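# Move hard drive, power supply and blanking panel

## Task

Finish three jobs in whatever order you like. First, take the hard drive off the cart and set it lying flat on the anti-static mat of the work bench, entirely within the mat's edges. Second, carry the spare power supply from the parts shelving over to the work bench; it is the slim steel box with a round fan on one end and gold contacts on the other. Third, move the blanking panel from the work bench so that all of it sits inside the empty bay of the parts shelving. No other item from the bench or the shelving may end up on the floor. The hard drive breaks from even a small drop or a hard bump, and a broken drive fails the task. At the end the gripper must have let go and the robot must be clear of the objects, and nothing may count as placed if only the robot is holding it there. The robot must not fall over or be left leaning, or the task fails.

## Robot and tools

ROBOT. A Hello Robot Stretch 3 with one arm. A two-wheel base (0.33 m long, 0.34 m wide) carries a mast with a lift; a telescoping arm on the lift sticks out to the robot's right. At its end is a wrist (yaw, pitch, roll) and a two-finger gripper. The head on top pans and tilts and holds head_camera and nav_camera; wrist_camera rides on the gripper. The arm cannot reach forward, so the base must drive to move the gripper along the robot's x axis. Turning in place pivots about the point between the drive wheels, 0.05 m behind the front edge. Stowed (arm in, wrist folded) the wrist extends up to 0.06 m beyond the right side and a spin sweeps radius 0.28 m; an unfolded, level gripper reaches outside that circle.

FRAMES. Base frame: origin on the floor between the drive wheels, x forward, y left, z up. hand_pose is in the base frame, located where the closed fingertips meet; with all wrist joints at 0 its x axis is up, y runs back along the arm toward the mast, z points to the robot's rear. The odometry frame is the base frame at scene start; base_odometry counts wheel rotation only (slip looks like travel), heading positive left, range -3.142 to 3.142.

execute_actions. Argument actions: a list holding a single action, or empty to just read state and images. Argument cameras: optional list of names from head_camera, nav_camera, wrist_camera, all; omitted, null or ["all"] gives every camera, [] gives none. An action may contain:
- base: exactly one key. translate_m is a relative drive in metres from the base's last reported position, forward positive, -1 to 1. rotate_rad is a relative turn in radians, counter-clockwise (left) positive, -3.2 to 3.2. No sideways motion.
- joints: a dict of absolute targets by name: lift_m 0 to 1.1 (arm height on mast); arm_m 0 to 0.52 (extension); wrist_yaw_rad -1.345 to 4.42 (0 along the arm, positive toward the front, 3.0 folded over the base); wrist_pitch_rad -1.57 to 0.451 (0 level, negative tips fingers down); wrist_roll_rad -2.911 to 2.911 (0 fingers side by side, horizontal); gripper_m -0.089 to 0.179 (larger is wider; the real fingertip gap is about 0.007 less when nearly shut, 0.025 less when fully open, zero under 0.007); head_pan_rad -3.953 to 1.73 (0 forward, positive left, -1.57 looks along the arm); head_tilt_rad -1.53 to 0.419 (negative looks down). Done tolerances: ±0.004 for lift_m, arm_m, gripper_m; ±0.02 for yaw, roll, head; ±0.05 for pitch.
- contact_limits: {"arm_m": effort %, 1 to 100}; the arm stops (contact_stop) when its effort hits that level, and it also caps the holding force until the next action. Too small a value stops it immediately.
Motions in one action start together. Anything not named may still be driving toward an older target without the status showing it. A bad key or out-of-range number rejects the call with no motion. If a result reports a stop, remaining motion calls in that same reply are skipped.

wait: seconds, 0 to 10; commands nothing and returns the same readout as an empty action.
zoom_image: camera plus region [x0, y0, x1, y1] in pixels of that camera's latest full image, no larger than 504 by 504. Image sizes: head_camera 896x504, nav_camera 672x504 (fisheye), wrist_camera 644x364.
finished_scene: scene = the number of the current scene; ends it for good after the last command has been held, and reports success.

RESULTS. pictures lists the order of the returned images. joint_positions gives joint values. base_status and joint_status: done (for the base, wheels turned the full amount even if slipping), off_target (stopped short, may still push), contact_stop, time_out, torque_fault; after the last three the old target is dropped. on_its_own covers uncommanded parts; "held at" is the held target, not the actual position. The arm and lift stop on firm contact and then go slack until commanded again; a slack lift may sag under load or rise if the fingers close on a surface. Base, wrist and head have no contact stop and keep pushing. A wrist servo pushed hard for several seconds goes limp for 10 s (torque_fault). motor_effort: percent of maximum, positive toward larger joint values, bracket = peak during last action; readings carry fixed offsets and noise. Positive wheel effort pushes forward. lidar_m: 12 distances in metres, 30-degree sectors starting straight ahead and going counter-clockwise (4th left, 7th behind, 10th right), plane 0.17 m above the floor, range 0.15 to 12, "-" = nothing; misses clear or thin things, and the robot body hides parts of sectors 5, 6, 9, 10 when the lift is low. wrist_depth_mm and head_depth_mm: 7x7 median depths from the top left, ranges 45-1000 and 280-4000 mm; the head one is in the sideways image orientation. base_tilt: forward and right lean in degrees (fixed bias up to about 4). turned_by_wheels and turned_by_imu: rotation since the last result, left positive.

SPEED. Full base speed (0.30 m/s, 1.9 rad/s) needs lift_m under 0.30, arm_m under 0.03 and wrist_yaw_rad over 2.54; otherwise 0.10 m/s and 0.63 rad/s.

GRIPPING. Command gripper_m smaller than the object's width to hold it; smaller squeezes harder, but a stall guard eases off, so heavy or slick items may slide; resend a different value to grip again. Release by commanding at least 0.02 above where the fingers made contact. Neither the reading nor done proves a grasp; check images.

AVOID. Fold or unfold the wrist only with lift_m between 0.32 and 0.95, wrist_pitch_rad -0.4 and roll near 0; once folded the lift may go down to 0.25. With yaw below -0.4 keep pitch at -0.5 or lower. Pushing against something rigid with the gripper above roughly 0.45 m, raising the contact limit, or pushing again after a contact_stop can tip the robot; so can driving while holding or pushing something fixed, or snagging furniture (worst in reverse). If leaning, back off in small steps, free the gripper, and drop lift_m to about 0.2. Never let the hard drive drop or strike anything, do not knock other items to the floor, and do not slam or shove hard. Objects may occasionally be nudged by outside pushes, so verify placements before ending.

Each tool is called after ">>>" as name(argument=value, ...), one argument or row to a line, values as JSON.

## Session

>>> execute_actions(
  actions=[
    {"joints":{"head_tilt_rad":-0.4,"head_pan_rad":0}},
  ],
)

Scene clock: 0.80 s.
base_odometry: x=+0.000 y=+0.000 heading=+0.000 (m, m, rad; odometry frame)
turned_by_wheels: +0.000 (rad since the last result)
turned_by_imu: +0.000 (rad since the last result)
base_tilt: forward=+0.9 right=-2.2 (deg)
lidar_m: 1.10 1.16 2.49 2.28 1.34 1.26 1.29 2.26 1.52 1.93 1.36 1.29
head_depth_mm: 1074 1127 1187 1255 1331 1409 1458 / 1124 1177 1242 1314 1398 1490 1503 / 1169 1235 1304 1382 1473 1581 1500 / 1222 1291 1370 1468 1568 1679 1500 / 1285 1365 1446 1508 1564 1646 1492 / 1352 1425 1525 1572 1377 1426 1411 / 1424 1514 1623 1600 1480 1550 1458
base_status: not commanded
joint_positions: lift_m=+0.549 arm_m=+0.002 wrist_yaw_rad=+2.824 wrist_pitch_rad=-0.468 wrist_roll_rad=+0.014 gripper_m=+0.037 head_pan_rad=+0.007 head_tilt_rad=-0.394
joint_status: all done
motor_effort: left_wheel=-2(1) right_wheel=-1(0) lift_m=+23(23) arm_m=-1(0) wrist_yaw_rad=+1(0) wrist_pitch_rad=+4(4) wrist_roll_rad=+0(0) gripper_m=+0(0) head_pan_rad=-3(3) head_tilt_rad=-3(38) (%)
hand_pose: x=+0.0469 y=+0.0602 z=+0.5512 quat_wxyz=(+0.271, +0.709, +0.051, +0.648) (m; base frame)
wrist_depth_mm: - - - - - - - / - - - - - - - / - - - - - - - / - - - - - - - / 885 - 870 903 916 903 912 / 752 - 731 768 742 773 777 / 665 669 671 672 675 671 677
pictures: head_camera (sideways: a quarter turn clockwise sets it upright), nav_camera (sideways: a quarter turn counterclockwise sets it upright), wrist_camera
Images, in order (width x height): head_camera 896x504, nav_camera 672x504, wrist_camera 644x364.

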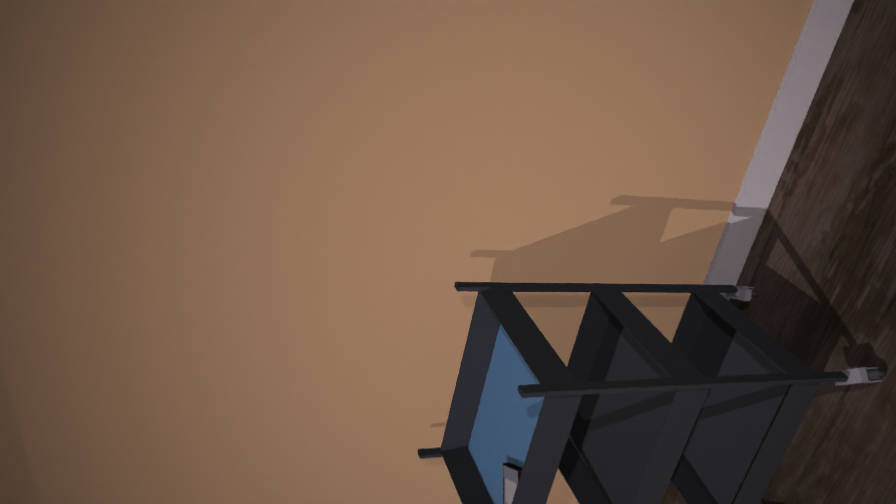

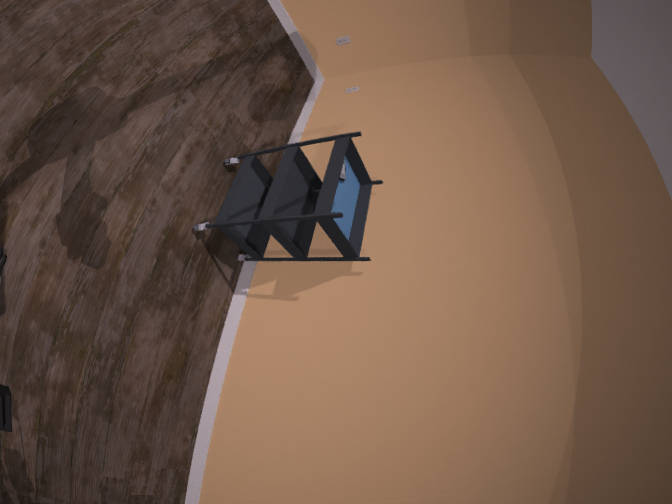

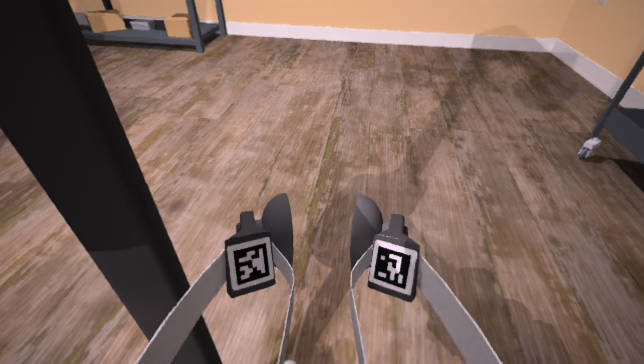

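>>> execute_actions(
  actions=[
    {"base":{"rotate_rad":0.695},"joints":{"lift_m":0.75,"wrist_pitch_rad":-0.4,"wrist_yaw_rad":0,"gripper_m":0.15,"head_pan_rad":-2.6}},
  ],
  cameras=["nav_camera"],
)

>>> execute_actions(
  actions=[
    {"base":{"translate_m":1.0},"joints":{"lift_m":1.0,"wrist_pitch_rad":-1.565,"arm_m":0.05,"head_pan_rad":1.0}},
  ],
  cameras=["nav_camera"],
)

>>> execute_actions(
  actions=[
    {"base":{"translate_m":0.155}},
  ],
  cameras=[],
)

>>> execute_actions(
  actions=[
    {"base":{"rotate_rad":0.43},"joints":{"arm_m":0.36,"head_pan_rad":-1.57,"head_tilt_rad":-0.85}},
  ],
  cameras=["head_camera","wrist_camera"],
)

Scene clock: 4.53 s.
base_odometry: x=+0.000 y=+0.000 heading=+0.695 (m, m, rad; odometry frame)
turned_by_wheels: +0.695 (rad since the last result)
turned_by_imu: +0.683 (rad since the last result)
base_tilt: forward=+0.9 right=-2.1 (deg)
lidar_m: 1.39 2.49 2.28 1.28 1.27 2.37 1.52 2.28 1.64 1.30 1.29 1.09
head_depth_mm: 1920 2005 2101 2225 2251 1804 1512 / 1924 2029 2160 2301 2387 1869 1505 / 1946 2066 2188 2322 2415 1856 1507 / 1983 2080 2221 2356 2438 1856 1501 / 2007 2116 2260 2377 2406 1847 1489 / 2032 2133 2267 2438 2436 1839 1495 / 2074 2177 2321 2469 2418 1836 1489
base_status: done
joint_positions: lift_m=+0.750 arm_m=+0.002 wrist_yaw_rad=+0.002 wrist_pitch_rad=-0.417 wrist_roll_rad=+0.014 gripper_m=+0.150 head_pan_rad=-2.593 head_tilt_rad=-0.395
joint_status: all done
motor_effort: left_wheel=-2(6) right_wheel=+2(4) lift_m=+26(27) arm_m=+0(1) wrist_yaw_rad=-2(3) wrist_pitch_rad=+6(6) wrist_roll_rad=+0(0) gripper_m=+0(91) head_pan_rad=-3(42) head_tilt_rad=-3(3) (%)
hand_pose: x=-0.0211 y=-0.3712 z=+0.7626 quat_wxyz=(+0.687, +0.146, -0.696, -0.147) (m; base frame)
wrist_depth_mm: 780 872 957 - - - - / 857 926 - - - - - / 914 - - - - - - / 982 - - - - - - / - - - - - - - / - 984 - - - - - / 888 907 887 891 891 901 909
pictures: nav_camera (sideways: a quarter turn counterclockwise sets it upright)
Images, in order (width x height): nav_camera 672x504.

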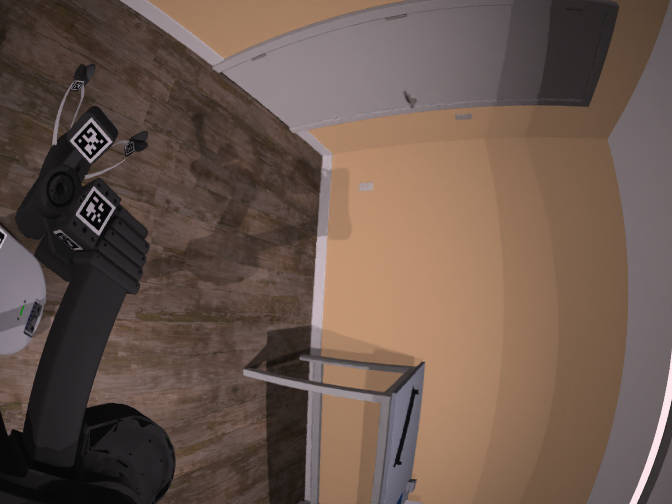

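Scene clock: 15.47 s.
base_odometry: x=+0.768 y=+0.640 heading=+0.695 (m, m, rad; odometry frame)
turned_by_wheels: +0.000 (rad since the last result)
turned_by_imu: +0.009 (rad since the last result)
base_tilt: forward=+1.0 right=-2.0 (deg)
lidar_m: 1.41 1.58 1.70 1.84 1.72 1.80 2.52 2.40 1.14 0.47 0.46 0.50
head_depth_mm: 1368 1430 1505 1580 1662 1738 1509 / 1444 1514 1605 1680 1790 1797 1502 / 1529 1601 1694 1797 1904 1859 1499 / 1609 1707 1799 1919 2070 1847 1497 / 1713 1811 1921 2076 2181 1843 1494 / 1805 1923 2053 2226 2275 1832 1492 / 1937 2105 2222 2225 2106 1837 1483
base_status: done
joint_positions: lift_m=+1.000 arm_m=+0.050 wrist_yaw_rad=+0.001 wrist_pitch_rad=-1.560 wrist_roll_rad=+0.014 gripper_m=+0.150 head_pan_rad=+0.993 head_tilt_rad=-0.395
joint_status: all done
motor_effort: left_wheel=-3(3) right_wheel=+1(5) lift_m=+25(27) arm_m=+2(2) wrist_yaw_rad=-1(1) wrist_pitch_rad=-1(5) wrist_roll_rad=+0(0) gripper_m=+0(0) head_pan_rad=+3(43) head_tilt_rad=-3(2) (%)
hand_pose: x=-0.0217 y=-0.1734 z=+0.8821 quat_wxyz=(+0.499, +0.494, -0.506, -0.501) (m; base frame)
wrist_depth_mm: 956 588 835 952 966 956 955 / 994 993 - 998 999 996 988 / - - - - - - - / - - - - - - - / - - - - - - - / - - - - - - - / - - - - - - -
pictures: nav_camera (sideways: a quarter turn counterclockwise sets it upright)
Images, in order (width x height): nav_camera 672x504.

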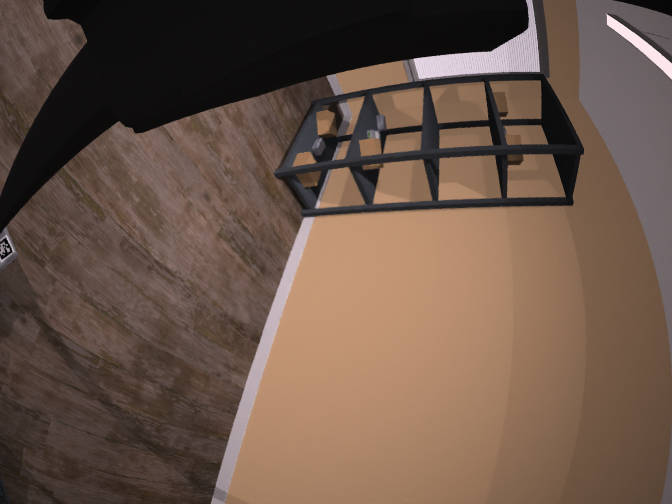

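Scene clock: 17.97 s.
base_odometry: x=+0.887 y=+0.739 heading=+0.695 (m, m, rad; odometry frame)
turned_by_wheels: +0.000 (rad since the last result)
turned_by_imu: +0.002 (rad since the last result)
base_tilt: forward=+1.0 right=-1.9 (deg)
lidar_m: 1.31 1.44 1.55 1.81 1.78 1.86 2.67 2.22 0.51 0.41 0.40 0.88
head_depth_mm: 1248 1305 1366 1441 1516 1613 1509 / 1310 1377 1454 1537 1620 1707 1504 / 1382 1454 1536 1624 1735 1785 1505 / 1463 1549 1641 1753 1867 1843 1495 / 1558 1647 1769 1883 2021 1834 1499 / 1658 1778 1904 2034 2159 1828 1484 / 1743 1903 2015 2164 2269 1840 1488
base_status: done
joint_positions: lift_m=+1.000 arm_m=+0.050 wrist_yaw_rad=+0.001 wrist_pitch_rad=-1.560 wrist_roll_rad=+0.014 gripper_m=+0.150 head_pan_rad=+0.993 head_tilt_rad=-0.395
joint_status: not commanded
motor_effort: left_wheel=-3(2) right_wheel=+1(5) lift_m=+25(25) arm_m=+3(3) wrist_yaw_rad=-1(1) wrist_pitch_rad=-1(2) wrist_roll_rad=+0(0) gripper_m=+0(0) head_pan_rad=+3(3) head_tilt_rad=-3(2) (%)
hand_pose: x=-0.0217 y=-0.1734 z=+0.8821 quat_wxyz=(+0.499, +0.494, -0.506, -0.501) (m; base frame)
wrist_depth_mm: 956 953 591 844 985 962 947 / 987 985 984 1000 - - - / - - - - - - - / - - - - - - - / - - - - - - - / - - - - - - - / - - - - - - -
pictures: none
No camera images: the call's "cameras" was empty. Leave "cameras" out to get every camera's image.

Scene clock: 21.47 s.
base_odometry: x=+0.887 y=+0.739 heading=+1.125 (m, m, rad; odometry frame)
turned_by_wheels: +0.430 (rad since the last result)
turned_by_imu: +0.423 (rad since the last result)
base_tilt: forward=+1.1 right=-2.0 (deg)
lidar_m: 1.44 1.50 1.81 1.77 1.80 2.66 2.93 1.15 0.42 0.40 0.85 1.18
head_depth_mm: 717 799 902 849 740 921 1110 / - 802 905 848 740 939 1125 / - - 911 848 723 937 1126 / 712 812 895 845 735 937 1121 / 717 811 939 1117 1287 1281 1138 / 720 814 945 1126 1390 1303 1153 / 723 822 949 1127 1377 1298 1155
base_status: done
joint_positions: lift_m=+1.000 arm_m=+0.360 wrist_yaw_rad=+0.000 wrist_pitch_rad=-1.561 wrist_roll_rad=+0.014 gripper_m=+0.150 head_pan_rad=-1.563 head_tilt_rad=-0.839
joint_status: all done
motor_effort: left_wheel=-3(6) right_wheel=+1(6) lift_m=+25(26) arm_m=+4(4) wrist_yaw_rad=+0(1) wrist_pitch_rad=-1(2) wrist_roll_rad=+0(0) gripper_m=+0(0) head_pan_rad=-4(43) head_tilt_rad=-6(38) (%)
hand_pose: x=-0.0216 y=-0.4832 z=+0.8821 quat_wxyz=(+0.499, +0.494, -0.506, -0.501) (m; base frame)
wrist_depth_mm: 959 955 829 344 347 349 349 / 998 - 995 357 361 358 359 / - - - 368 366 369 371 / - - - 367 382 381 379 / - - - 387 388 391 379 / - - - - - - - / - - - - - - -
pictures: head_camera (sideways: a quarter turn clockwise sets it upright), wrist_camera
Images, in order (width x height): head_camera 896x504, wrist_camera 644x364.

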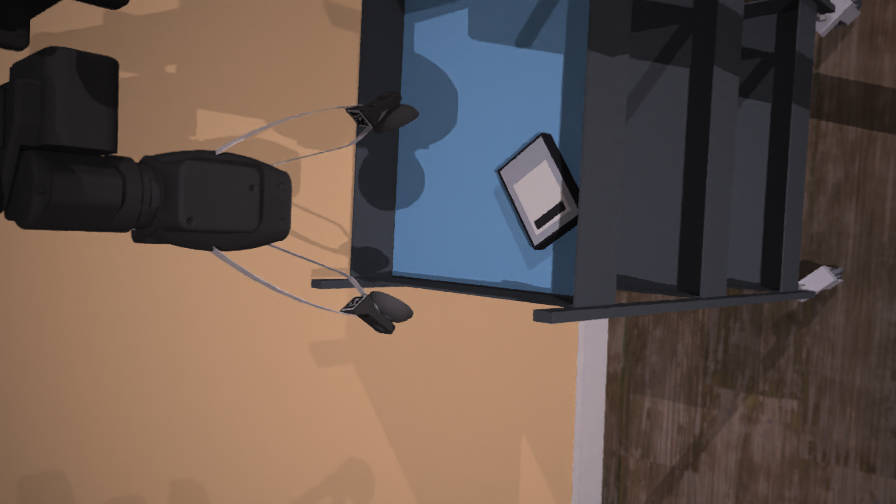

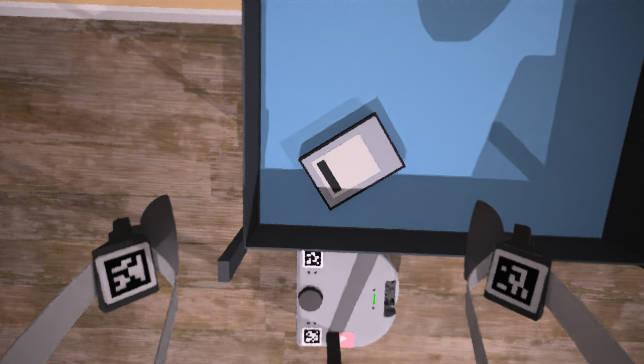

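>>> execute_actions(
  actions=[
    {"base":{"translate_m":-0.031},"joints":{"lift_m":0.85,"wrist_roll_rad":1.04,"gripper_m":0.11}},
  ],
  cameras=["head_camera","wrist_camera"],
)

Scene clock: 24.10 s.
base_odometry: x=+0.874 y=+0.711 heading=+1.124 (m, m, rad; odometry frame)
turned_by_wheels: +0.000 (rad since the last result)
turned_by_imu: +0.001 (rad since the last result)
base_tilt: forward=+1.0 right=-2.0 (deg)
lidar_m: 1.47 1.53 1.83 1.76 1.81 2.64 3.06 1.15 0.42 0.40 0.85 1.18
head_depth_mm: 706 785 - - 742 924 1115 / 709 - 948 847 740 940 1132 / 711 - - 839 723 934 1120 / 715 805 910 826 719 937 1125 / 717 810 920 1033 698 1060 1139 / 720 816 945 1124 1386 1299 1153 / 722 820 948 1128 1386 1294 1155
base_status: done
joint_positions: lift_m=+0.850 arm_m=+0.360 wrist_yaw_rad=+0.000 wrist_pitch_rad=-1.561 wrist_roll_rad=+1.034 gripper_m=+0.110 head_pan_rad=-1.563 head_tilt_rad=-0.839
joint_status: all done
motor_effort: left_wheel=-3(6) right_wheel=+1(4) lift_m=+20(21) arm_m=+2(3) wrist_yaw_rad=+0(0) wrist_pitch_rad=-1(1) wrist_roll_rad=+3(3) gripper_m=+1(89) head_pan_rad=-4(3) head_tilt_rad=-6(6) (%)
hand_pose: x=-0.0216 y=-0.4830 z=+0.7324 quat_wxyz=(+0.189, +0.186, -0.685, -0.679) (m; base frame)
wrist_depth_mm: 207 208 207 207 207 207 196 / 215 214 213 214 214 213 177 / 221 221 221 207 221 217 864 / 227 229 228 212 228 187 903 / 203 233 235 220 237 171 931 / 195 198 241 244 223 - 968 / 794 202 215 249 217 - -
pictures: head_camera (sideways: a quarter turn clockwise sets it upright), wrist_camera
Images, in order (width x height): head_camera 896x504, wrist_camera 644x364.

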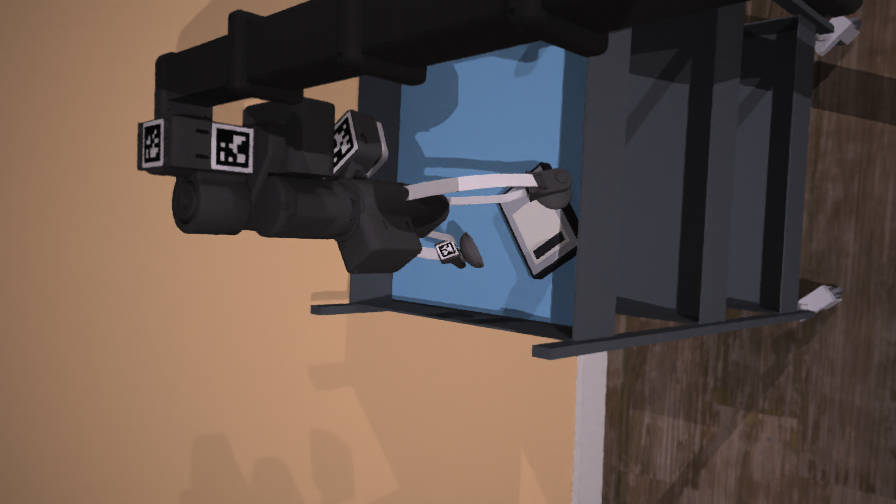

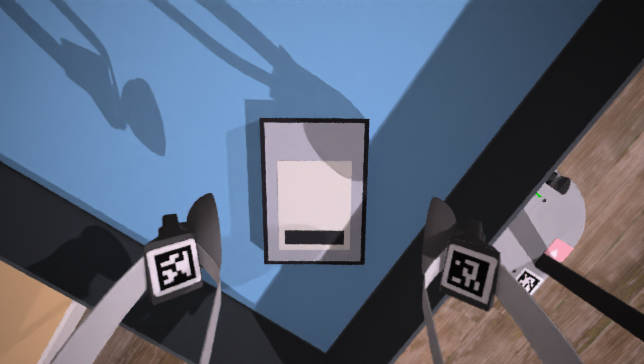

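>>> execute_actions(
  actions=[
    {"joints":{"lift_m":0.80,"arm_m":0.367,"gripper_m":0.105}},
  ],
  cameras=["wrist_camera"],
)

>>> execute_actions(
  actions=[
    {"joints":{"gripper_m":0.015}},
  ],
  cameras=[],
)

>>> execute_actions(
  actions=[
    {"joints":{"lift_m":0.812}},
  ],
  cameras=["wrist_camera"],
)

Scene clock: 26.00 s.
base_odometry: x=+0.874 y=+0.711 heading=+1.124 (m, m, rad; odometry frame)
turned_by_wheels: +0.000 (rad since the last result)
turned_by_imu: +0.001 (rad since the last result)
base_tilt: forward=+1.0 right=-2.1 (deg)
lidar_m: 1.47 1.54 1.83 1.76 1.80 2.64 3.07 1.14 0.42 0.40 0.85 1.18
head_depth_mm: 706 801 883 - - 905 1103 / 710 788 - 838 740 935 1126 / 712 791 - 829 735 936 1125 / 714 809 894 806 721 935 1121 / 716 813 917 1033 699 1062 1139 / 719 815 946 1121 1385 1300 1158 / 721 820 951 1125 1382 1298 1155
base_status: not commanded
joint_positions: lift_m=+0.800 arm_m=+0.367 wrist_yaw_rad=+0.000 wrist_pitch_rad=-1.561 wrist_roll_rad=+1.034 gripper_m=+0.105 head_pan_rad=-1.563 head_tilt_rad=-0.839
joint_status: all done
motor_effort: left_wheel=-2(3) right_wheel=+1(1) lift_m=+21(21) arm_m=+3(2) wrist_yaw_rad=+0(0) wrist_pitch_rad=-1(1) wrist_roll_rad=+3(3) gripper_m=+1(33) head_pan_rad=-4(3) head_tilt_rad=-6(6) (%)
hand_pose: x=-0.0216 y=-0.4900 z=+0.6824 quat_wxyz=(+0.189, +0.186, -0.685, -0.679) (m; base frame)
wrist_depth_mm: 161 161 161 161 161 160 161 / 166 166 166 166 166 166 164 / 171 172 171 158 170 171 157 / 177 178 176 161 176 176 140 / 183 182 180 167 181 164 127 / 175 189 190 172 188 141 128 / 155 179 195 197 192 141 933
pictures: wrist_camera
Images, in order (width x height): wrist_camera 644x364.

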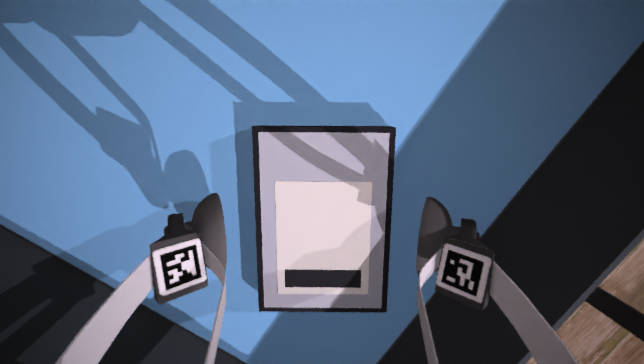

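Scene clock: 27.40 s.
base_odometry: x=+0.874 y=+0.711 heading=+1.124 (m, m, rad; odometry frame)
turned_by_wheels: +0.000 (rad since the last result)
turned_by_imu: +0.000 (rad since the last result)
base_tilt: forward=+1.0 right=-2.1 (deg)
lidar_m: 1.47 1.53 1.82 1.77 1.81 2.64 3.06 1.15 0.42 0.40 0.85 1.18
head_depth_mm: 705 799 884 - - 903 1105 / 710 788 - 839 740 941 1125 / 711 791 - 828 733 937 1124 / 713 810 896 825 721 937 1123 / 717 812 920 1030 699 1055 1140 / 719 817 945 1119 1388 1302 1156 / 722 821 950 1133 1378 1304 1153
base_status: not commanded
joint_positions: lift_m=+0.800 arm_m=+0.367 wrist_yaw_rad=+0.000 wrist_pitch_rad=-1.567 wrist_roll_rad=+1.034 gripper_m=+0.016 head_pan_rad=-1.563 head_tilt_rad=-0.839
joint_status: all done
motor_effort: left_wheel=-3(3) right_wheel=+3(2) lift_m=+14(20) arm_m=+2(3) wrist_yaw_rad=+1(0) wrist_pitch_rad=+1(1) wrist_roll_rad=+3(3) gripper_m=-24(100) head_pan_rad=-3(3) head_tilt_rad=-6(6) (%)
hand_pose: x=-0.0216 y=-0.4883 z=+0.6828 quat_wxyz=(+0.188, +0.187, -0.683, -0.681) (m; base frame)
wrist_depth_mm: 163 162 162 163 162 163 163 / 167 167 168 168 168 167 167 / 173 173 173 160 172 172 155 / 180 179 178 163 178 177 139 / 185 184 170 168 170 169 130 / 175 190 193 175 191 143 917 / 153 179 197 199 182 142 943
pictures: none
No camera images: the call's "cameras" was empty. Leave "cameras" out to get every camera's image.

Scene clock: 28.67 s.
base_odometry: x=+0.874 y=+0.711 heading=+1.125 (m, m, rad; odometry frame)
turned_by_wheels: +0.000 (rad since the last result)
turned_by_imu: +0.000 (rad since the last result)
base_tilt: forward=+1.0 right=-2.1 (deg)
lidar_m: 1.47 1.53 1.83 1.76 1.80 2.64 3.06 1.14 0.42 0.40 0.85 1.18
head_depth_mm: 706 800 903 - - 921 1106 / 709 777 - 839 738 937 1127 / 711 784 - 826 724 935 1123 / 714 806 893 826 724 934 1124 / 716 813 918 1034 698 1055 1134 / 720 816 946 1122 1382 1300 1154 / 723 820 947 1132 1378 1296 1154
base_status: not commanded
joint_positions: lift_m=+0.812 arm_m=+0.367 wrist_yaw_rad=+0.000 wrist_pitch_rad=-1.562 wrist_roll_rad=+1.034 gripper_m=+0.016 head_pan_rad=-1.563 head_tilt_rad=-0.840
joint_status: all done
motor_effort: left_wheel=-2(3) right_wheel=+1(3) lift_m=+27(28) arm_m=+2(2) wrist_yaw_rad=+1(0) wrist_pitch_rad=-1(1) wrist_roll_rad=+3(3) gripper_m=-19(24) head_pan_rad=-3(4) head_tilt_rad=-6(6) (%)
hand_pose: x=-0.0216 y=-0.4898 z=+0.6940 quat_wxyz=(+0.188, +0.186, -0.685, -0.679) (m; base frame)
wrist_depth_mm: 172 172 172 172 172 171 172 / 177 177 177 177 177 177 174 / 184 183 181 161 182 183 157 / 189 189 187 164 188 186 140 / 194 195 193 169 192 170 142 / 175 199 204 175 193 147 920 / 155 176 207 209 182 160 963
pictures: wrist_camera
Images, in order (width x height): wrist_camera 644x364.

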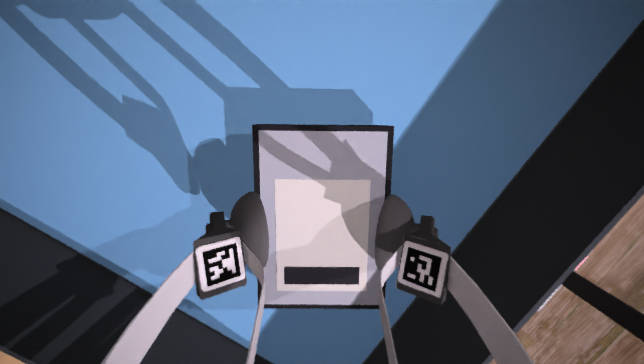

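>>> execute_actions(
  actions=[
    {"joints":{"lift_m":0.98}},
  ],
  cameras=[],
)

>>> execute_actions(
  actions=[
    {"base":{"rotate_rad":-0.715},"joints":{"lift_m":1.1,"arm_m":0.08,"wrist_roll_rad":0.0,"head_pan_rad":-3.0,"head_tilt_rad":-0.5}},
  ],
  cameras=["nav_camera"],
)

>>> execute_actions(
  actions=[
    {"base":{"translate_m":-1.0}},
  ],
  cameras=[],
)

>>> execute_actions(
  actions=[
    {"base":{"translate_m":-1.0},"joints":{"head_pan_rad":-2.7}},
  ],
  cameras=["nav_camera"],
)

Scene clock: 31.83 s.
base_odometry: x=+0.874 y=+0.711 heading=+1.125 (m, m, rad; odometry frame)
turned_by_wheels: +0.000 (rad since the last result)
turned_by_imu: +0.001 (rad since the last result)
base_tilt: forward=+1.0 right=-2.0 (deg)
lidar_m: 1.47 1.53 1.83 1.77 1.80 2.64 3.07 1.14 0.42 0.40 0.85 1.18
head_depth_mm: 725 805 905 851 725 922 1112 / - 794 906 849 739 938 1123 / - - 889 806 738 936 1123 / 715 779 897 788 735 934 1122 / 717 812 917 1028 699 1054 1137 / 720 816 944 1119 1381 1299 1155 / 721 819 950 1130 1382 1293 1150
base_status: not commanded
joint_positions: lift_m=+0.980 arm_m=+0.367 wrist_yaw_rad=+0.000 wrist_pitch_rad=-1.562 wrist_roll_rad=+1.034 gripper_m=+0.016 head_pan_rad=-1.563 head_tilt_rad=-0.840
joint_status: all done
motor_effort: left_wheel=-2(2) right_wheel=+1(1) lift_m=+27(29) arm_m=+2(1) wrist_yaw_rad=+0(0) wrist_pitch_rad=-1(1) wrist_roll_rad=+3(3) gripper_m=-18(18) head_pan_rad=-3(3) head_tilt_rad=-6(6) (%)
hand_pose: x=-0.0216 y=-0.4898 z=+0.8620 quat_wxyz=(+0.188, +0.186, -0.685, -0.679) (m; base frame)
wrist_depth_mm: 330 325 329 325 327 325 947 / 313 337 338 338 339 338 970 / 311 347 344 161 344 - - / 494 348 358 164 301 - - / 583 977 306 169 - - - / 706 - - 175 - - - / 861 - - - - - -
pictures: none
No camera images: the call's "cameras" was empty. Leave "cameras" out to get every camera's image.

Scene clock: 35.17 s.
base_odometry: x=+0.874 y=+0.711 heading=+0.410 (m, m, rad; odometry frame)
turned_by_wheels: -0.715 (rad since the last result)
turned_by_imu: -0.701 (rad since the last result)
base_tilt: forward=+0.9 right=-2.1 (deg)
lidar_m: 1.00 1.47 1.48 1.80 2.48 1.76 2.12 2.64 1.43 0.44 0.40 0.41
head_depth_mm: - - - 2714 2089 1654 1383 / - - - 2698 2072 1648 1382 / - - - 2692 2066 1650 1372 / - - - 2764 2057 1634 1368 / - - - 2745 2056 1635 1368 / - - - 2736 2033 1637 1367 / - - - 2704 2049 1638 1368
base_status: done
joint_positions: lift_m=+1.100 arm_m=+0.080 wrist_yaw_rad=+0.000 wrist_pitch_rad=-1.561 wrist_roll_rad=+0.004 gripper_m=+0.016 head_pan_rad=-2.993 head_tilt_rad=-0.507
joint_status: all done
motor_effort: left_wheel=+0(4) right_wheel=-2(7) lift_m=+27(28) arm_m=-3(0) wrist_yaw_rad=+0(0) wrist_pitch_rad=-1(1) wrist_roll_rad=-2(3) gripper_m=-18(18) head_pan_rad=-3(43) head_tilt_rad=+5(35) (%)
hand_pose: x=-0.0216 y=-0.2037 z=+0.9820 quat_wxyz=(+0.502, +0.496, -0.503, -0.499) (m; base frame)
wrist_depth_mm: 439 433 697 - - - - / 446 706 952 - - - - / - - - 161 - - - / - - - 163 - - - / - - - 169 - - - / - - - 175 - - - / - - - - - - -
pictures: nav_camera (sideways: a quarter turn counterclockwise sets it upright)
Images, in order (width x height): nav_camera 672x504.

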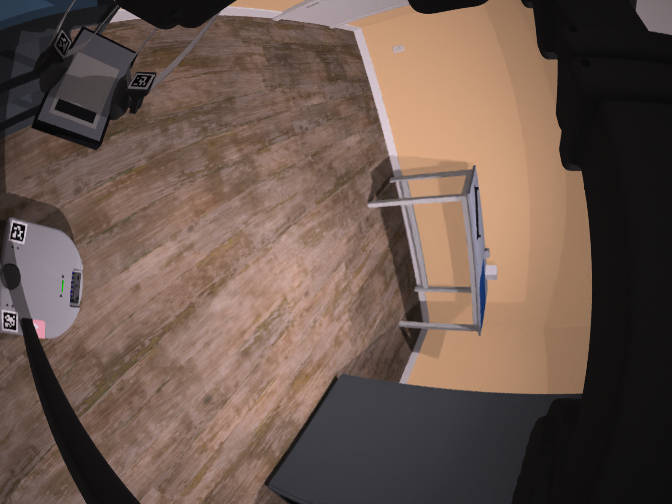

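Scene clock: 46.67 s.
base_odometry: x=-0.043 y=+0.313 heading=+0.410 (m, m, rad; odometry frame)
turned_by_wheels: +0.000 (rad since the last result)
turned_by_imu: -0.002 (rad since the last result)
base_tilt: forward=+1.0 right=-2.1 (deg)
lidar_m: 1.28 2.23 1.97 2.41 1.09 1.10 2.41 1.74 2.56 1.62 1.46 1.12
head_depth_mm: - - - 2735 2086 1664 1374 / - - - 2591 2081 1653 1377 / - - - 2698 2072 1643 1366 / - - - 2786 2066 1645 1375 / - - - 2729 2063 1639 1362 / - - - 2625 2057 1636 1363 / - - - 2547 2051 1630 1364
base_status: done
joint_positions: lift_m=+1.100 arm_m=+0.080 wrist_yaw_rad=+0.000 wrist_pitch_rad=-1.561 wrist_roll_rad=+0.004 gripper_m=+0.016 head_pan_rad=-2.993 head_tilt_rad=-0.507
joint_status: not commanded
motor_effort: left_wheel=+1(2) right_wheel=-3(8) lift_m=+27(27) arm_m=-3(4) wrist_yaw_rad=+0(0) wrist_pitch_rad=-2(2) wrist_roll_rad=-2(2) gripper_m=-19(19) head_pan_rad=-3(3) head_tilt_rad=+4(5) (%)
hand_pose: x=-0.0216 y=-0.2037 z=+0.9820 quat_wxyz=(+0.502, +0.496, -0.503, -0.499) (m; base frame)
wrist_depth_mm: - - - - - - - / - - - - - - - / - - - 161 - - - / - - - 163 - - - / - - - 169 - - - / - - - 176 - - - / - - - - - - -
pictures: none
No camera images: the call's "cameras" was empty. Leave "cameras" out to get every camera's image.

Scene clock: 58.17 s.
base_odometry: x=-0.961 y=-0.085 heading=+0.410 (m, m, rad; odometry frame)
turned_by_wheels: +0.000 (rad since the last result)
turned_by_imu: -0.002 (rad since the last result)
base_tilt: forward=+1.1 right=-2.1 (deg)
lidar_m: 2.06 2.99 0.78 0.49 0.48 1.67 1.41 1.63 1.05 2.17 2.11 2.12
head_depth_mm: - - - 2194 2076 1649 1382 / - - - 2081 2086 1649 1372 / - - - 2052 2006 1650 1368 / - - 1037 2012 2007 1642 1367 / - - 1092 1931 1925 1641 1365 / - - 1089 1884 1981 1631 1359 / - - 1118 1836 1906 1617 1356
base_status: done
joint_positions: lift_m=+1.100 arm_m=+0.080 wrist_yaw_rad=+0.000 wrist_pitch_rad=-1.561 wrist_roll_rad=+0.004 gripper_m=+0.016 head_pan_rad=-2.707 head_tilt_rad=-0.507
joint_status: all done
motor_effort: left_wheel=+1(0) right_wheel=-3(8) lift_m=+27(28) arm_m=-3(3) wrist_yaw_rad=+0(0) wrist_pitch_rad=-1(1) wrist_roll_rad=-2(2) gripper_m=-19(18) head_pan_rad=+3(24) head_tilt_rad=+5(5) (%)
hand_pose: x=-0.0216 y=-0.2037 z=+0.9820 quat_wxyz=(+0.502, +0.496, -0.503, -0.499) (m; base frame)
wrist_depth_mm: - - - - - - - / - - - - - - - / - - - 161 - - - / - - - 163 - - - / - - - 169 - - - / - - - 174 - - - / - - - - - - -
pictures: nav_camera (sideways: a quarter turn counterclockwise sets it upright)
Images, in order (width x height): nav_camera 672x504.

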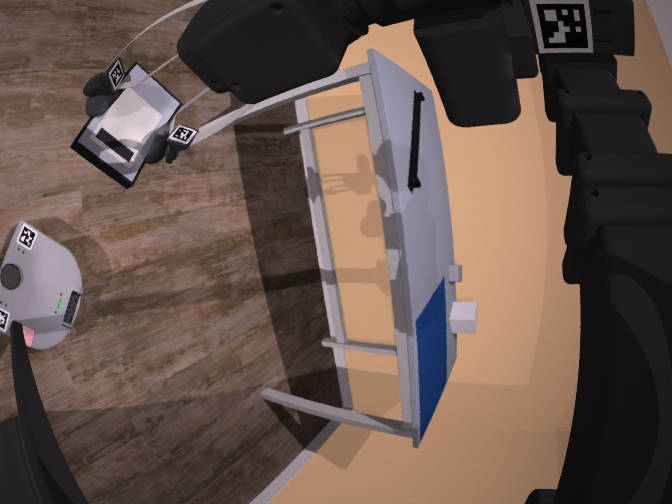

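>>> execute_actions(
  actions=[
    {"base":{"translate_m":-0.83}},
  ],
  cameras=[],
)

>>> execute_actions(
  actions=[
    {"base":{"rotate_rad":-0.9},"joints":{"head_pan_rad":-1.3,"head_tilt_rad":-0.6}},
  ],
  cameras=["head_camera","nav_camera"],
)

Scene clock: 68.53 s.
base_odometry: x=-1.722 y=-0.416 heading=+0.410 (m, m, rad; odometry frame)
turned_by_wheels: +0.000 (rad since the last result)
turned_by_imu: -0.001 (rad since the last result)
base_tilt: forward=+1.1 right=-2.1 (deg)
lidar_m: 2.88 0.82 0.82 0.99 1.13 1.13 0.59 1.02 1.02 1.21 1.00 2.63
head_depth_mm: - - - 837 617 521 1384 / - - - 830 615 503 1372 / - - - 828 611 489 1372 / - - 1036 823 612 486 1342 / - - 929 821 609 484 1302 / - - 1022 818 608 483 1267 / - - 1086 812 605 482 434
base_status: done
joint_positions: lift_m=+1.100 arm_m=+0.080 wrist_yaw_rad=+0.000 wrist_pitch_rad=-1.561 wrist_roll_rad=+0.004 gripper_m=+0.016 head_pan_rad=-2.707 head_tilt_rad=-0.507
joint_status: not commanded
motor_effort: left_wheel=+0(1) right_wheel=-3(8) lift_m=+27(27) arm_m=-4(3) wrist_yaw_rad=+0(0) wrist_pitch_rad=-1(1) wrist_roll_rad=-2(2) gripper_m=-18(19) head_pan_rad=+4(4) head_tilt_rad=+5(5) (%)
hand_pose: x=-0.0216 y=-0.2037 z=+0.9820 quat_wxyz=(+0.502, +0.496, -0.503, -0.499) (m; base frame)
wrist_depth_mm: - - - - - - 208 / - - - - - - 215 / - - - 161 - - 229 / - - - 164 - - - / - - - 169 - - - / - - - 175 - - 752 / - - - - - - -
pictures: none
No camera images: the call's "cameras" was empty. Leave "cameras" out to get every camera's image.

Scene clock: 70.90 s.
base_odometry: x=-1.722 y=-0.416 heading=-0.490 (m, m, rad; odometry frame)
turned_by_wheels: -0.900 (rad since the last result)
turned_by_imu: -0.883 (rad since the last result)
base_tilt: forward=+1.0 right=-2.2 (deg)
lidar_m: 2.63 2.74 3.08 0.82 0.84 1.12 1.12 0.58 0.61 1.02 1.04 1.00
head_depth_mm: 937 1013 948 - - - 319 / 957 1040 947 707 566 442 319 / 980 1061 930 704 547 462 1352 / 996 1089 987 705 546 471 1295 / 1020 1109 984 702 547 485 1292 / 1041 1141 977 700 546 485 1291 / 1065 1169 972 696 544 1403 1282
base_status: done
joint_positions: lift_m=+1.100 arm_m=+0.080 wrist_yaw_rad=+0.000 wrist_pitch_rad=-1.561 wrist_roll_rad=+0.004 gripper_m=+0.016 head_pan_rad=-1.307 head_tilt_rad=-0.592
joint_status: all done
motor_effort: left_wheel=+1(2) right_wheel=-3(8) lift_m=+27(27) arm_m=-4(3) wrist_yaw_rad=+0(0) wrist_pitch_rad=-1(2) wrist_roll_rad=-2(2) gripper_m=-19(19) head_pan_rad=+4(42) head_tilt_rad=-4(15) (%)
hand_pose: x=-0.0216 y=-0.2037 z=+0.9820 quat_wxyz=(+0.502, +0.496, -0.503, -0.499) (m; base frame)
wrist_depth_mm: - - - - - - 510 / - - - - - - - / - - - 160 - - - / - - - 164 - - - / - - - 169 - - - / - - - 175 - - - / - - - - - - -
pictures: head_camera (sideways: a quarter turn clockwise sets it upright), nav_camera (sideways: a quarter turn counterclockwise sets it upright)
Images, in order (width x height): head_camera 896x504, nav_camera 672x504.

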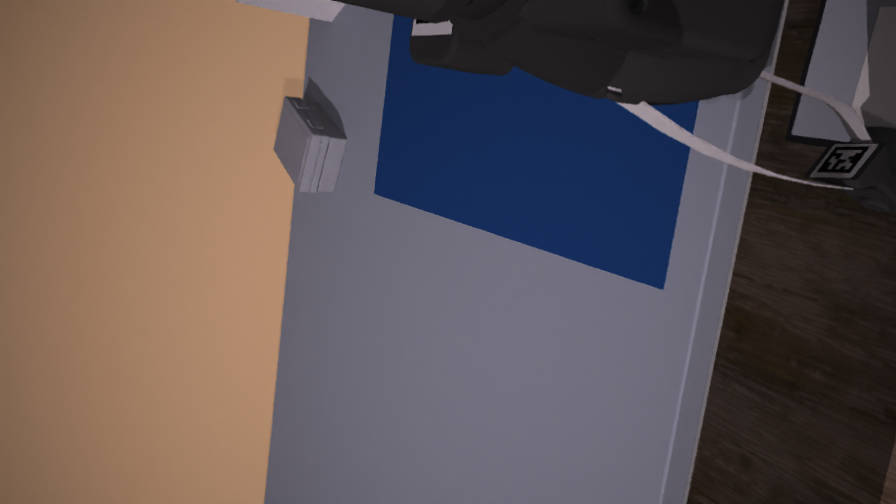

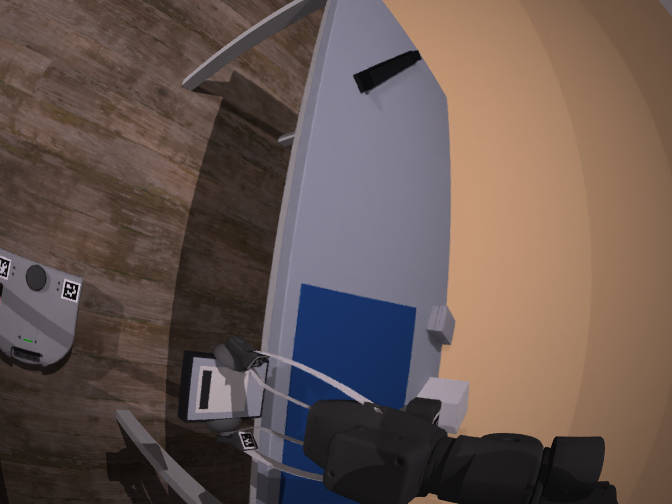

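>>> execute_actions(
  actions=[
    {"joints":{"arm_m":0.42},"contact_limits":{"arm_m":12}},
  ],
  cameras=["wrist_camera"],
)

>>> execute_actions(
  actions=[
    {"joints":{"lift_m":1.075}},
  ],
  cameras=[],
)

Scene clock: 75.03 s.
base_odometry: x=-1.722 y=-0.416 heading=-0.490 (m, m, rad; odometry frame)
turned_by_wheels: +0.000 (rad since the last result)
turned_by_imu: +0.001 (rad since the last result)
base_tilt: forward=+1.0 right=-1.9 (deg)
lidar_m: 2.63 2.72 3.06 0.82 0.84 1.12 1.12 0.58 0.61 1.01 1.04 1.00
head_depth_mm: 935 1006 897 596 534 450 1277 / 955 1040 946 707 550 451 1298 / 975 1058 930 705 547 461 1297 / 996 1086 984 705 546 472 1295 / 1018 1111 979 700 546 486 1285 / 1043 1138 976 700 544 484 1290 / 1067 1169 970 695 544 1407 1280
base_status: not commanded
joint_positions: lift_m=+1.100 arm_m=+0.420 wrist_yaw_rad=+0.000 wrist_pitch_rad=-1.561 wrist_roll_rad=+0.004 gripper_m=+0.016 head_pan_rad=-1.307 head_tilt_rad=-0.592
joint_status: all done
motor_effort: left_wheel=+0(1) right_wheel=-3(4) lift_m=+27(28) arm_m=+3(7) wrist_yaw_rad=+0(0) wrist_pitch_rad=-1(1) wrist_roll_rad=-2(2) gripper_m=-18(19) head_pan_rad=+3(3) head_tilt_rad=-4(4) (%)
contact_limits: arm_m 12 (drawing in: default 25, maximum 40; extending or still: default 32, maximum 53)
hand_pose: x=-0.0216 y=-0.5432 z=+0.9820 quat_wxyz=(+0.501, +0.496, -0.503, -0.499) (m; base frame)
wrist_depth_mm: 206 205 205 205 206 205 206 / 213 211 212 211 212 213 212 / 220 218 217 161 216 219 219 / 227 224 223 163 224 226 225 / 236 233 230 169 230 233 233 / 242 241 243 175 243 243 243 / 252 250 250 250 250 251 251
pictures: wrist_camera
Images, in order (width x height): wrist_camera 644x364.

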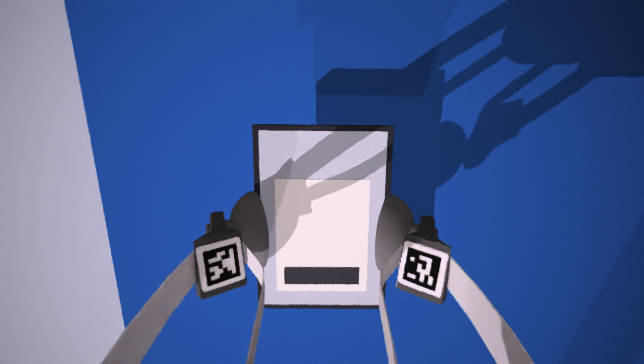

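Scene clock: 76.03 s.
base_odometry: x=-1.722 y=-0.416 heading=-0.490 (m, m, rad; odometry frame)
turned_by_wheels: +0.000 (rad since the last result)
turned_by_imu: +0.000 (rad since the last result)
base_tilt: forward=+1.0 right=-2.0 (deg)
lidar_m: 2.63 2.73 3.06 0.82 0.84 1.12 1.12 0.58 0.61 1.02 1.04 1.00
head_depth_mm: 937 1014 948 708 534 450 1275 / 956 1035 944 735 548 451 1301 / 973 1057 928 705 547 461 1293 / 993 1083 990 706 547 471 1292 / 1018 1109 979 703 547 485 1291 / 1040 1141 977 701 544 485 1289 / 1068 1168 969 695 543 1407 1286
base_status: not commanded
joint_positions: lift_m=+1.075 arm_m=+0.420 wrist_yaw_rad=+0.000 wrist_pitch_rad=-1.561 wrist_roll_rad=+0.004 gripper_m=+0.016 head_pan_rad=-1.307 head_tilt_rad=-0.592
joint_status: all done
motor_effort: left_wheel=+1(0) right_wheel=-4(4) lift_m=+21(23) arm_m=+3(2) wrist_yaw_rad=+0(0) wrist_pitch_rad=-1(1) wrist_roll_rad=-2(2) gripper_m=-19(18) head_pan_rad=+4(3) head_tilt_rad=-4(4) (%)
hand_pose: x=-0.0216 y=-0.5432 z=+0.9573 quat_wxyz=(+0.501, +0.496, -0.503, -0.499) (m; base frame)
wrist_depth_mm: 181 182 182 183 183 182 182 / 188 187 188 188 188 188 188 / 195 194 193 160 193 194 195 / 201 199 198 164 199 200 201 / 209 207 204 169 205 208 208 / 216 214 216 175 216 216 215 / 223 221 222 222 223 223 223
pictures: none
No camera images: the call's "cameras" was empty. Leave "cameras" out to get every camera's image.

>>> execute_actions(
  actions=[
    {"joints":{"lift_m":1.054}},
  ],
  cameras=[],
)

>>> execute_actions(
  actions=[
    {"joints":{"gripper_m":0.12}},
  ],
  cameras=[],
)

>>> execute_actions(
  actions=[
    {"joints":{"lift_m":1.1}},
  ],
  cameras=["wrist_camera"],
)

>>> execute_actions(
  actions=[
    {"base":{"translate_m":0.55},"joints":{"arm_m":0.3,"head_pan_rad":-1.2,"head_tilt_rad":-0.55,"wrist_roll_rad":-1.0}},
  ],
  cameras=["head_camera"],
)

Scene clock: 77.57 s.
base_odometry: x=-1.722 y=-0.416 heading=-0.490 (m, m, rad; odometry frame)
turned_by_wheels: +0.000 (rad since the last result)
turned_by_imu: +0.000 (rad since the last result)
base_tilt: forward=+1.0 right=-2.0 (deg)
lidar_m: 2.63 2.74 3.10 0.82 0.84 1.12 1.13 0.58 0.61 1.02 1.04 1.00
head_depth_mm: 937 1013 - 709 546 450 1273 / 955 1040 943 723 548 451 1299 / 977 1059 930 703 547 462 1295 / 996 1085 987 704 545 472 1291 / 1021 1110 979 702 546 486 1287 / 1039 1143 975 699 546 485 1280 / 1069 1165 973 697 543 1404 1281
base_status: not commanded
joint_positions: lift_m=+1.054 arm_m=+0.420 wrist_yaw_rad=+0.000 wrist_pitch_rad=-1.561 wrist_roll_rad=+0.004 gripper_m=+0.016 head_pan_rad=-1.307 head_tilt_rad=-0.592
joint_status: all done
motor_effort: left_wheel=+0(1) right_wheel=-3(3) lift_m=+18(21) arm_m=+2(3) wrist_yaw_rad=+0(1) wrist_pitch_rad=-1(1) wrist_roll_rad=-2(2) gripper_m=-19(20) head_pan_rad=+3(4) head_tilt_rad=-4(4) (%)
hand_pose: x=-0.0216 y=-0.5430 z=+0.9365 quat_wxyz=(+0.501, +0.497, -0.503, -0.499) (m; base frame)
wrist_depth_mm: 163 163 163 163 164 163 163 / 168 168 168 168 168 168 169 / 174 174 173 160 172 174 174 / 179 179 178 163 179 180 180 / 186 186 183 169 184 186 185 / 193 192 194 175 194 193 193 / 202 199 200 199 199 199 200
pictures: none
No camera images: the call's "cameras" was empty. Leave "cameras" out to get every camera's image.

Scene clock: 79.10 s.
base_odometry: x=-1.722 y=-0.416 heading=-0.490 (m, m, rad; odometry frame)
turned_by_wheels: +0.000 (rad since the last result)
turned_by_imu: +0.000 (rad since the last result)
base_tilt: forward=+1.1 right=-2.1 (deg)
lidar_m: 2.63 2.73 3.10 0.82 0.84 1.12 1.13 0.58 0.61 1.02 1.04 1.00
head_depth_mm: 934 1010 - 708 547 450 1272 / 959 1036 944 708 548 452 1298 / 977 1066 932 703 547 461 1299 / 998 1086 985 706 546 471 1293 / 1019 1109 978 702 546 485 1289 / 1042 1141 976 699 544 485 1290 / 1068 1166 969 697 543 1412 1288
base_status: not commanded
joint_positions: lift_m=+1.054 arm_m=+0.420 wrist_yaw_rad=+0.000 wrist_pitch_rad=-1.562 wrist_roll_rad=+0.004 gripper_m=+0.120 head_pan_rad=-1.307 head_tilt_rad=-0.592
joint_status: all done
motor_effort: left_wheel=+0(0) right_wheel=-3(3) lift_m=+19(20) arm_m=+2(2) wrist_yaw_rad=+0(1) wrist_pitch_rad=-1(1) wrist_roll_rad=-2(2) gripper_m=+1(89) head_pan_rad=+3(3) head_tilt_rad=-4(4) (%)
hand_pose: x=-0.0216 y=-0.5430 z=+0.9364 quat_wxyz=(+0.501, +0.497, -0.503, -0.499) (m; base frame)
wrist_depth_mm: 163 163 163 163 163 163 163 / 168 168 168 167 168 168 168 / 173 173 172 160 172 174 174 / 179 179 178 163 178 179 179 / 186 184 183 169 184 185 186 / 193 193 191 175 192 191 192 / 199 199 199 199 200 200 199
pictures: none
No camera images: the call's "cameras" was empty. Leave "cameras" out to get every camera's image.

Scene clock: 80.33 s.
base_odometry: x=-1.722 y=-0.416 heading=-0.490 (m, m, rad; odometry frame)
turned_by_wheels: +0.000 (rad since the last result)
turned_by_imu: +0.000 (rad since the last result)
base_tilt: forward=+1.0 right=-2.1 (deg)
lidar_m: 2.63 2.74 3.07 0.82 0.84 1.12 1.12 0.59 0.61 1.02 1.04 1.00
head_depth_mm: 933 1005 897 710 547 450 1277 / 959 1035 945 705 548 451 1302 / 979 1063 931 703 547 462 1299 / 998 1087 987 705 546 472 1292 / 1018 1112 980 701 547 485 1288 / 1038 1140 976 699 545 485 1292 / 1065 1163 968 694 544 1405 1288
base_status: not commanded
joint_positions: lift_m=+1.100 arm_m=+0.420 wrist_yaw_rad=+0.000 wrist_pitch_rad=-1.562 wrist_roll_rad=+0.004 gripper_m=+0.120 head_pan_rad=-1.307 head_tilt_rad=-0.592
joint_status: all done
motor_effort: left_wheel=+1(0) right_wheel=-3(3) lift_m=+26(27) arm_m=+2(2) wrist_yaw_rad=+1(1) wrist_pitch_rad=-1(1) wrist_roll_rad=-2(2) gripper_m=+1(1) head_pan_rad=+4(3) head_tilt_rad=-4(4) (%)
hand_pose: x=-0.0216 y=-0.5430 z=+0.9821 quat_wxyz=(+0.501, +0.497, -0.503, -0.499) (m; base frame)
wrist_depth_mm: 206 205 205 206 205 205 206 / 214 211 212 211 212 212 212 / 220 218 219 206 219 219 220 / 227 226 224 210 226 226 227 / 235 234 234 217 234 233 233 / 244 243 240 242 242 242 243 / 252 253 251 251 253 251 251
pictures: wrist_camera
Images, in order (width x height): wrist_camera 644x364.

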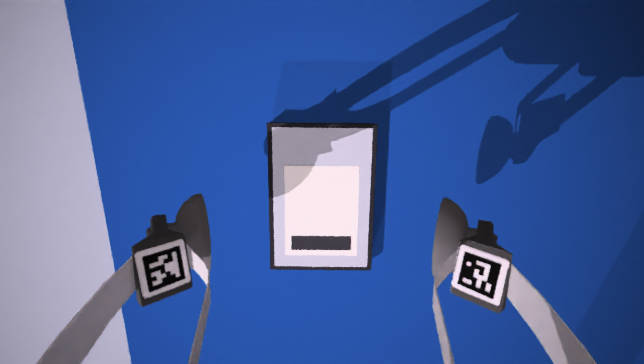

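Scene clock: 87.33 s.
base_odometry: x=-1.237 y=-0.675 heading=-0.490 (m, m, rad; odometry frame)
turned_by_wheels: +0.000 (rad since the last result)
turned_by_imu: +0.004 (rad since the last result)
base_tilt: forward=+1.1 right=-2.0 (deg)
lidar_m: 2.08 2.17 2.48 3.23 1.02 1.15 1.67 1.06 1.03 0.98 1.00 0.50
head_depth_mm: 923 994 1031 764 600 456 403 / 949 1026 1072 759 578 467 411 / 979 1053 1107 754 571 466 421 / 1012 1093 1088 750 574 464 1264 / 1044 1129 1086 742 570 463 1286 / 1076 1176 1271 745 570 462 1314 / 1113 1218 1346 741 568 474 1315
base_status: done
joint_positions: lift_m=+1.100 arm_m=+0.300 wrist_yaw_rad=+0.000 wrist_pitch_rad=-1.562 wrist_roll_rad=-0.995 gripper_m=+0.120 head_pan_rad=-1.207 head_tilt_rad=-0.556
joint_status: all done
motor_effort: left_wheel=+0(3) right_wheel=-2(3) lift_m=+26(26) arm_m=-3(5) wrist_yaw_rad=+1(0) wrist_pitch_rad=-1(1) wrist_roll_rad=-2(4) gripper_m=+1(0) head_pan_rad=+3(14) head_tilt_rad=+5(10) (%)
hand_pose: x=-0.0215 y=-0.4236 z=+0.9821 quat_wxyz=(+0.681, +0.675, -0.201, -0.200) (m; base frame)
wrist_depth_mm: 206 207 205 206 208 208 209 / 213 213 211 212 213 215 214 / - 221 217 219 221 221 222 / - 228 227 228 229 228 230 / - - 237 235 237 235 237 / - - 245 245 245 245 245 / - - - 254 255 255 255
pictures: head_camera (sideways: a quarter turn clockwise sets it upright)
Images, in order (width x height): head_camera 896x504.

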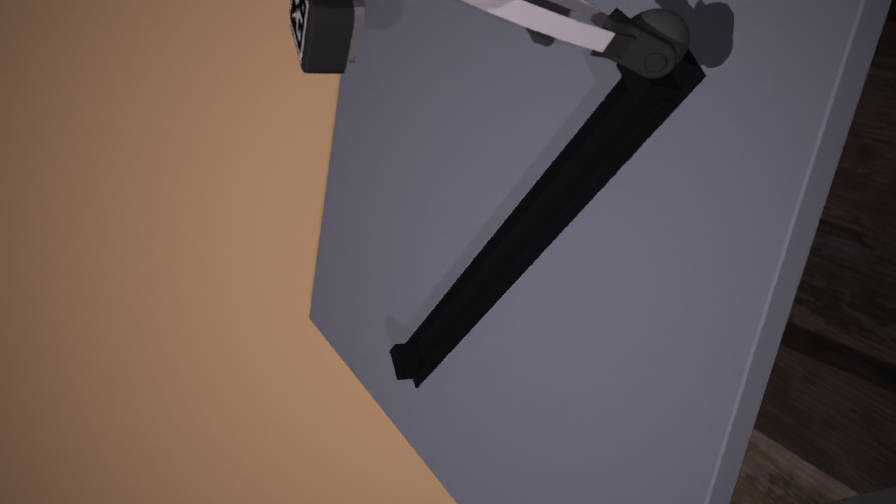

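>>> execute_actions(
  actions=[
    {"base":{"translate_m":0.245},"joints":{"arm_m":0.42,"head_pan_rad":-1.57,"wrist_roll_rad":-0.95,"gripper_m":0.09}},
  ],
  cameras=["head_camera","wrist_camera"],
)

Scene clock: 91.93 s.
base_odometry: x=-1.020 y=-0.790 heading=-0.490 (m, m, rad; odometry frame)
turned_by_wheels: +0.000 (rad since the last result)
turned_by_imu: +0.002 (rad since the last result)
base_tilt: forward=+1.1 right=-2.0 (deg)
lidar_m: 1.84 1.90 2.33 3.22 1.09 1.16 1.92 1.29 1.02 0.96 0.34 1.55
head_depth_mm: 965 1028 1078 762 580 468 422 / - 1039 1076 758 573 467 421 / - - 1003 724 573 466 410 / 939 1009 1088 785 574 465 409 / 942 1019 1074 749 571 464 408 / 940 1020 1074 715 570 462 408 / 938 1019 1109 777 569 461 407
base_status: done
joint_positions: lift_m=+1.100 arm_m=+0.420 wrist_yaw_rad=+0.000 wrist_pitch_rad=-1.562 wrist_roll_rad=-0.954 gripper_m=+0.090 head_pan_rad=-1.563 head_tilt_rad=-0.556
joint_status: all done
motor_effort: left_wheel=+0(2) right_wheel=-2(4) lift_m=+26(26) arm_m=+2(2) wrist_yaw_rad=+0(1) wrist_pitch_rad=-1(1) wrist_roll_rad=+2(2) gripper_m=+0(88) head_pan_rad=-3(27) head_tilt_rad=+4(4) (%)
hand_pose: x=-0.0215 y=-0.5431 z=+0.9821 quat_wxyz=(+0.677, +0.671, -0.215, -0.214) (m; base frame)
wrist_depth_mm: 206 206 207 205 207 208 208 / 213 213 213 211 214 214 215 / 219 220 220 218 220 222 222 / 227 226 228 225 228 228 228 / 235 235 236 235 235 236 238 / 242 243 246 242 246 245 244 / 252 253 252 252 254 254 254
pictures: head_camera (sideways: a quarter turn clockwise sets it upright), wrist_camera
Images, in order (width x height): head_camera 896x504, wrist_camera 644x364.

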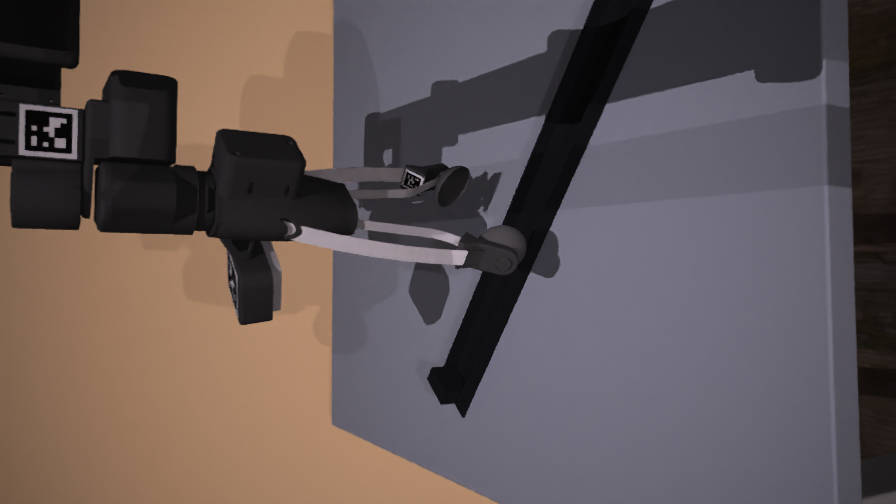

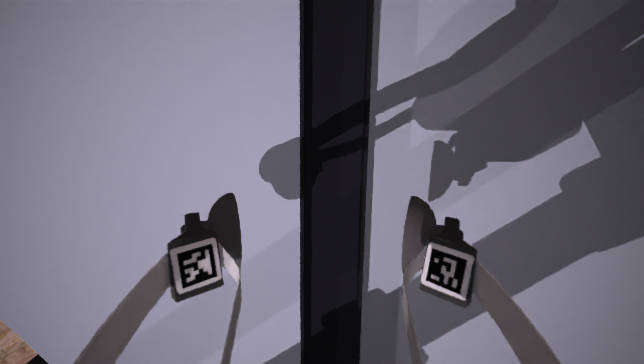

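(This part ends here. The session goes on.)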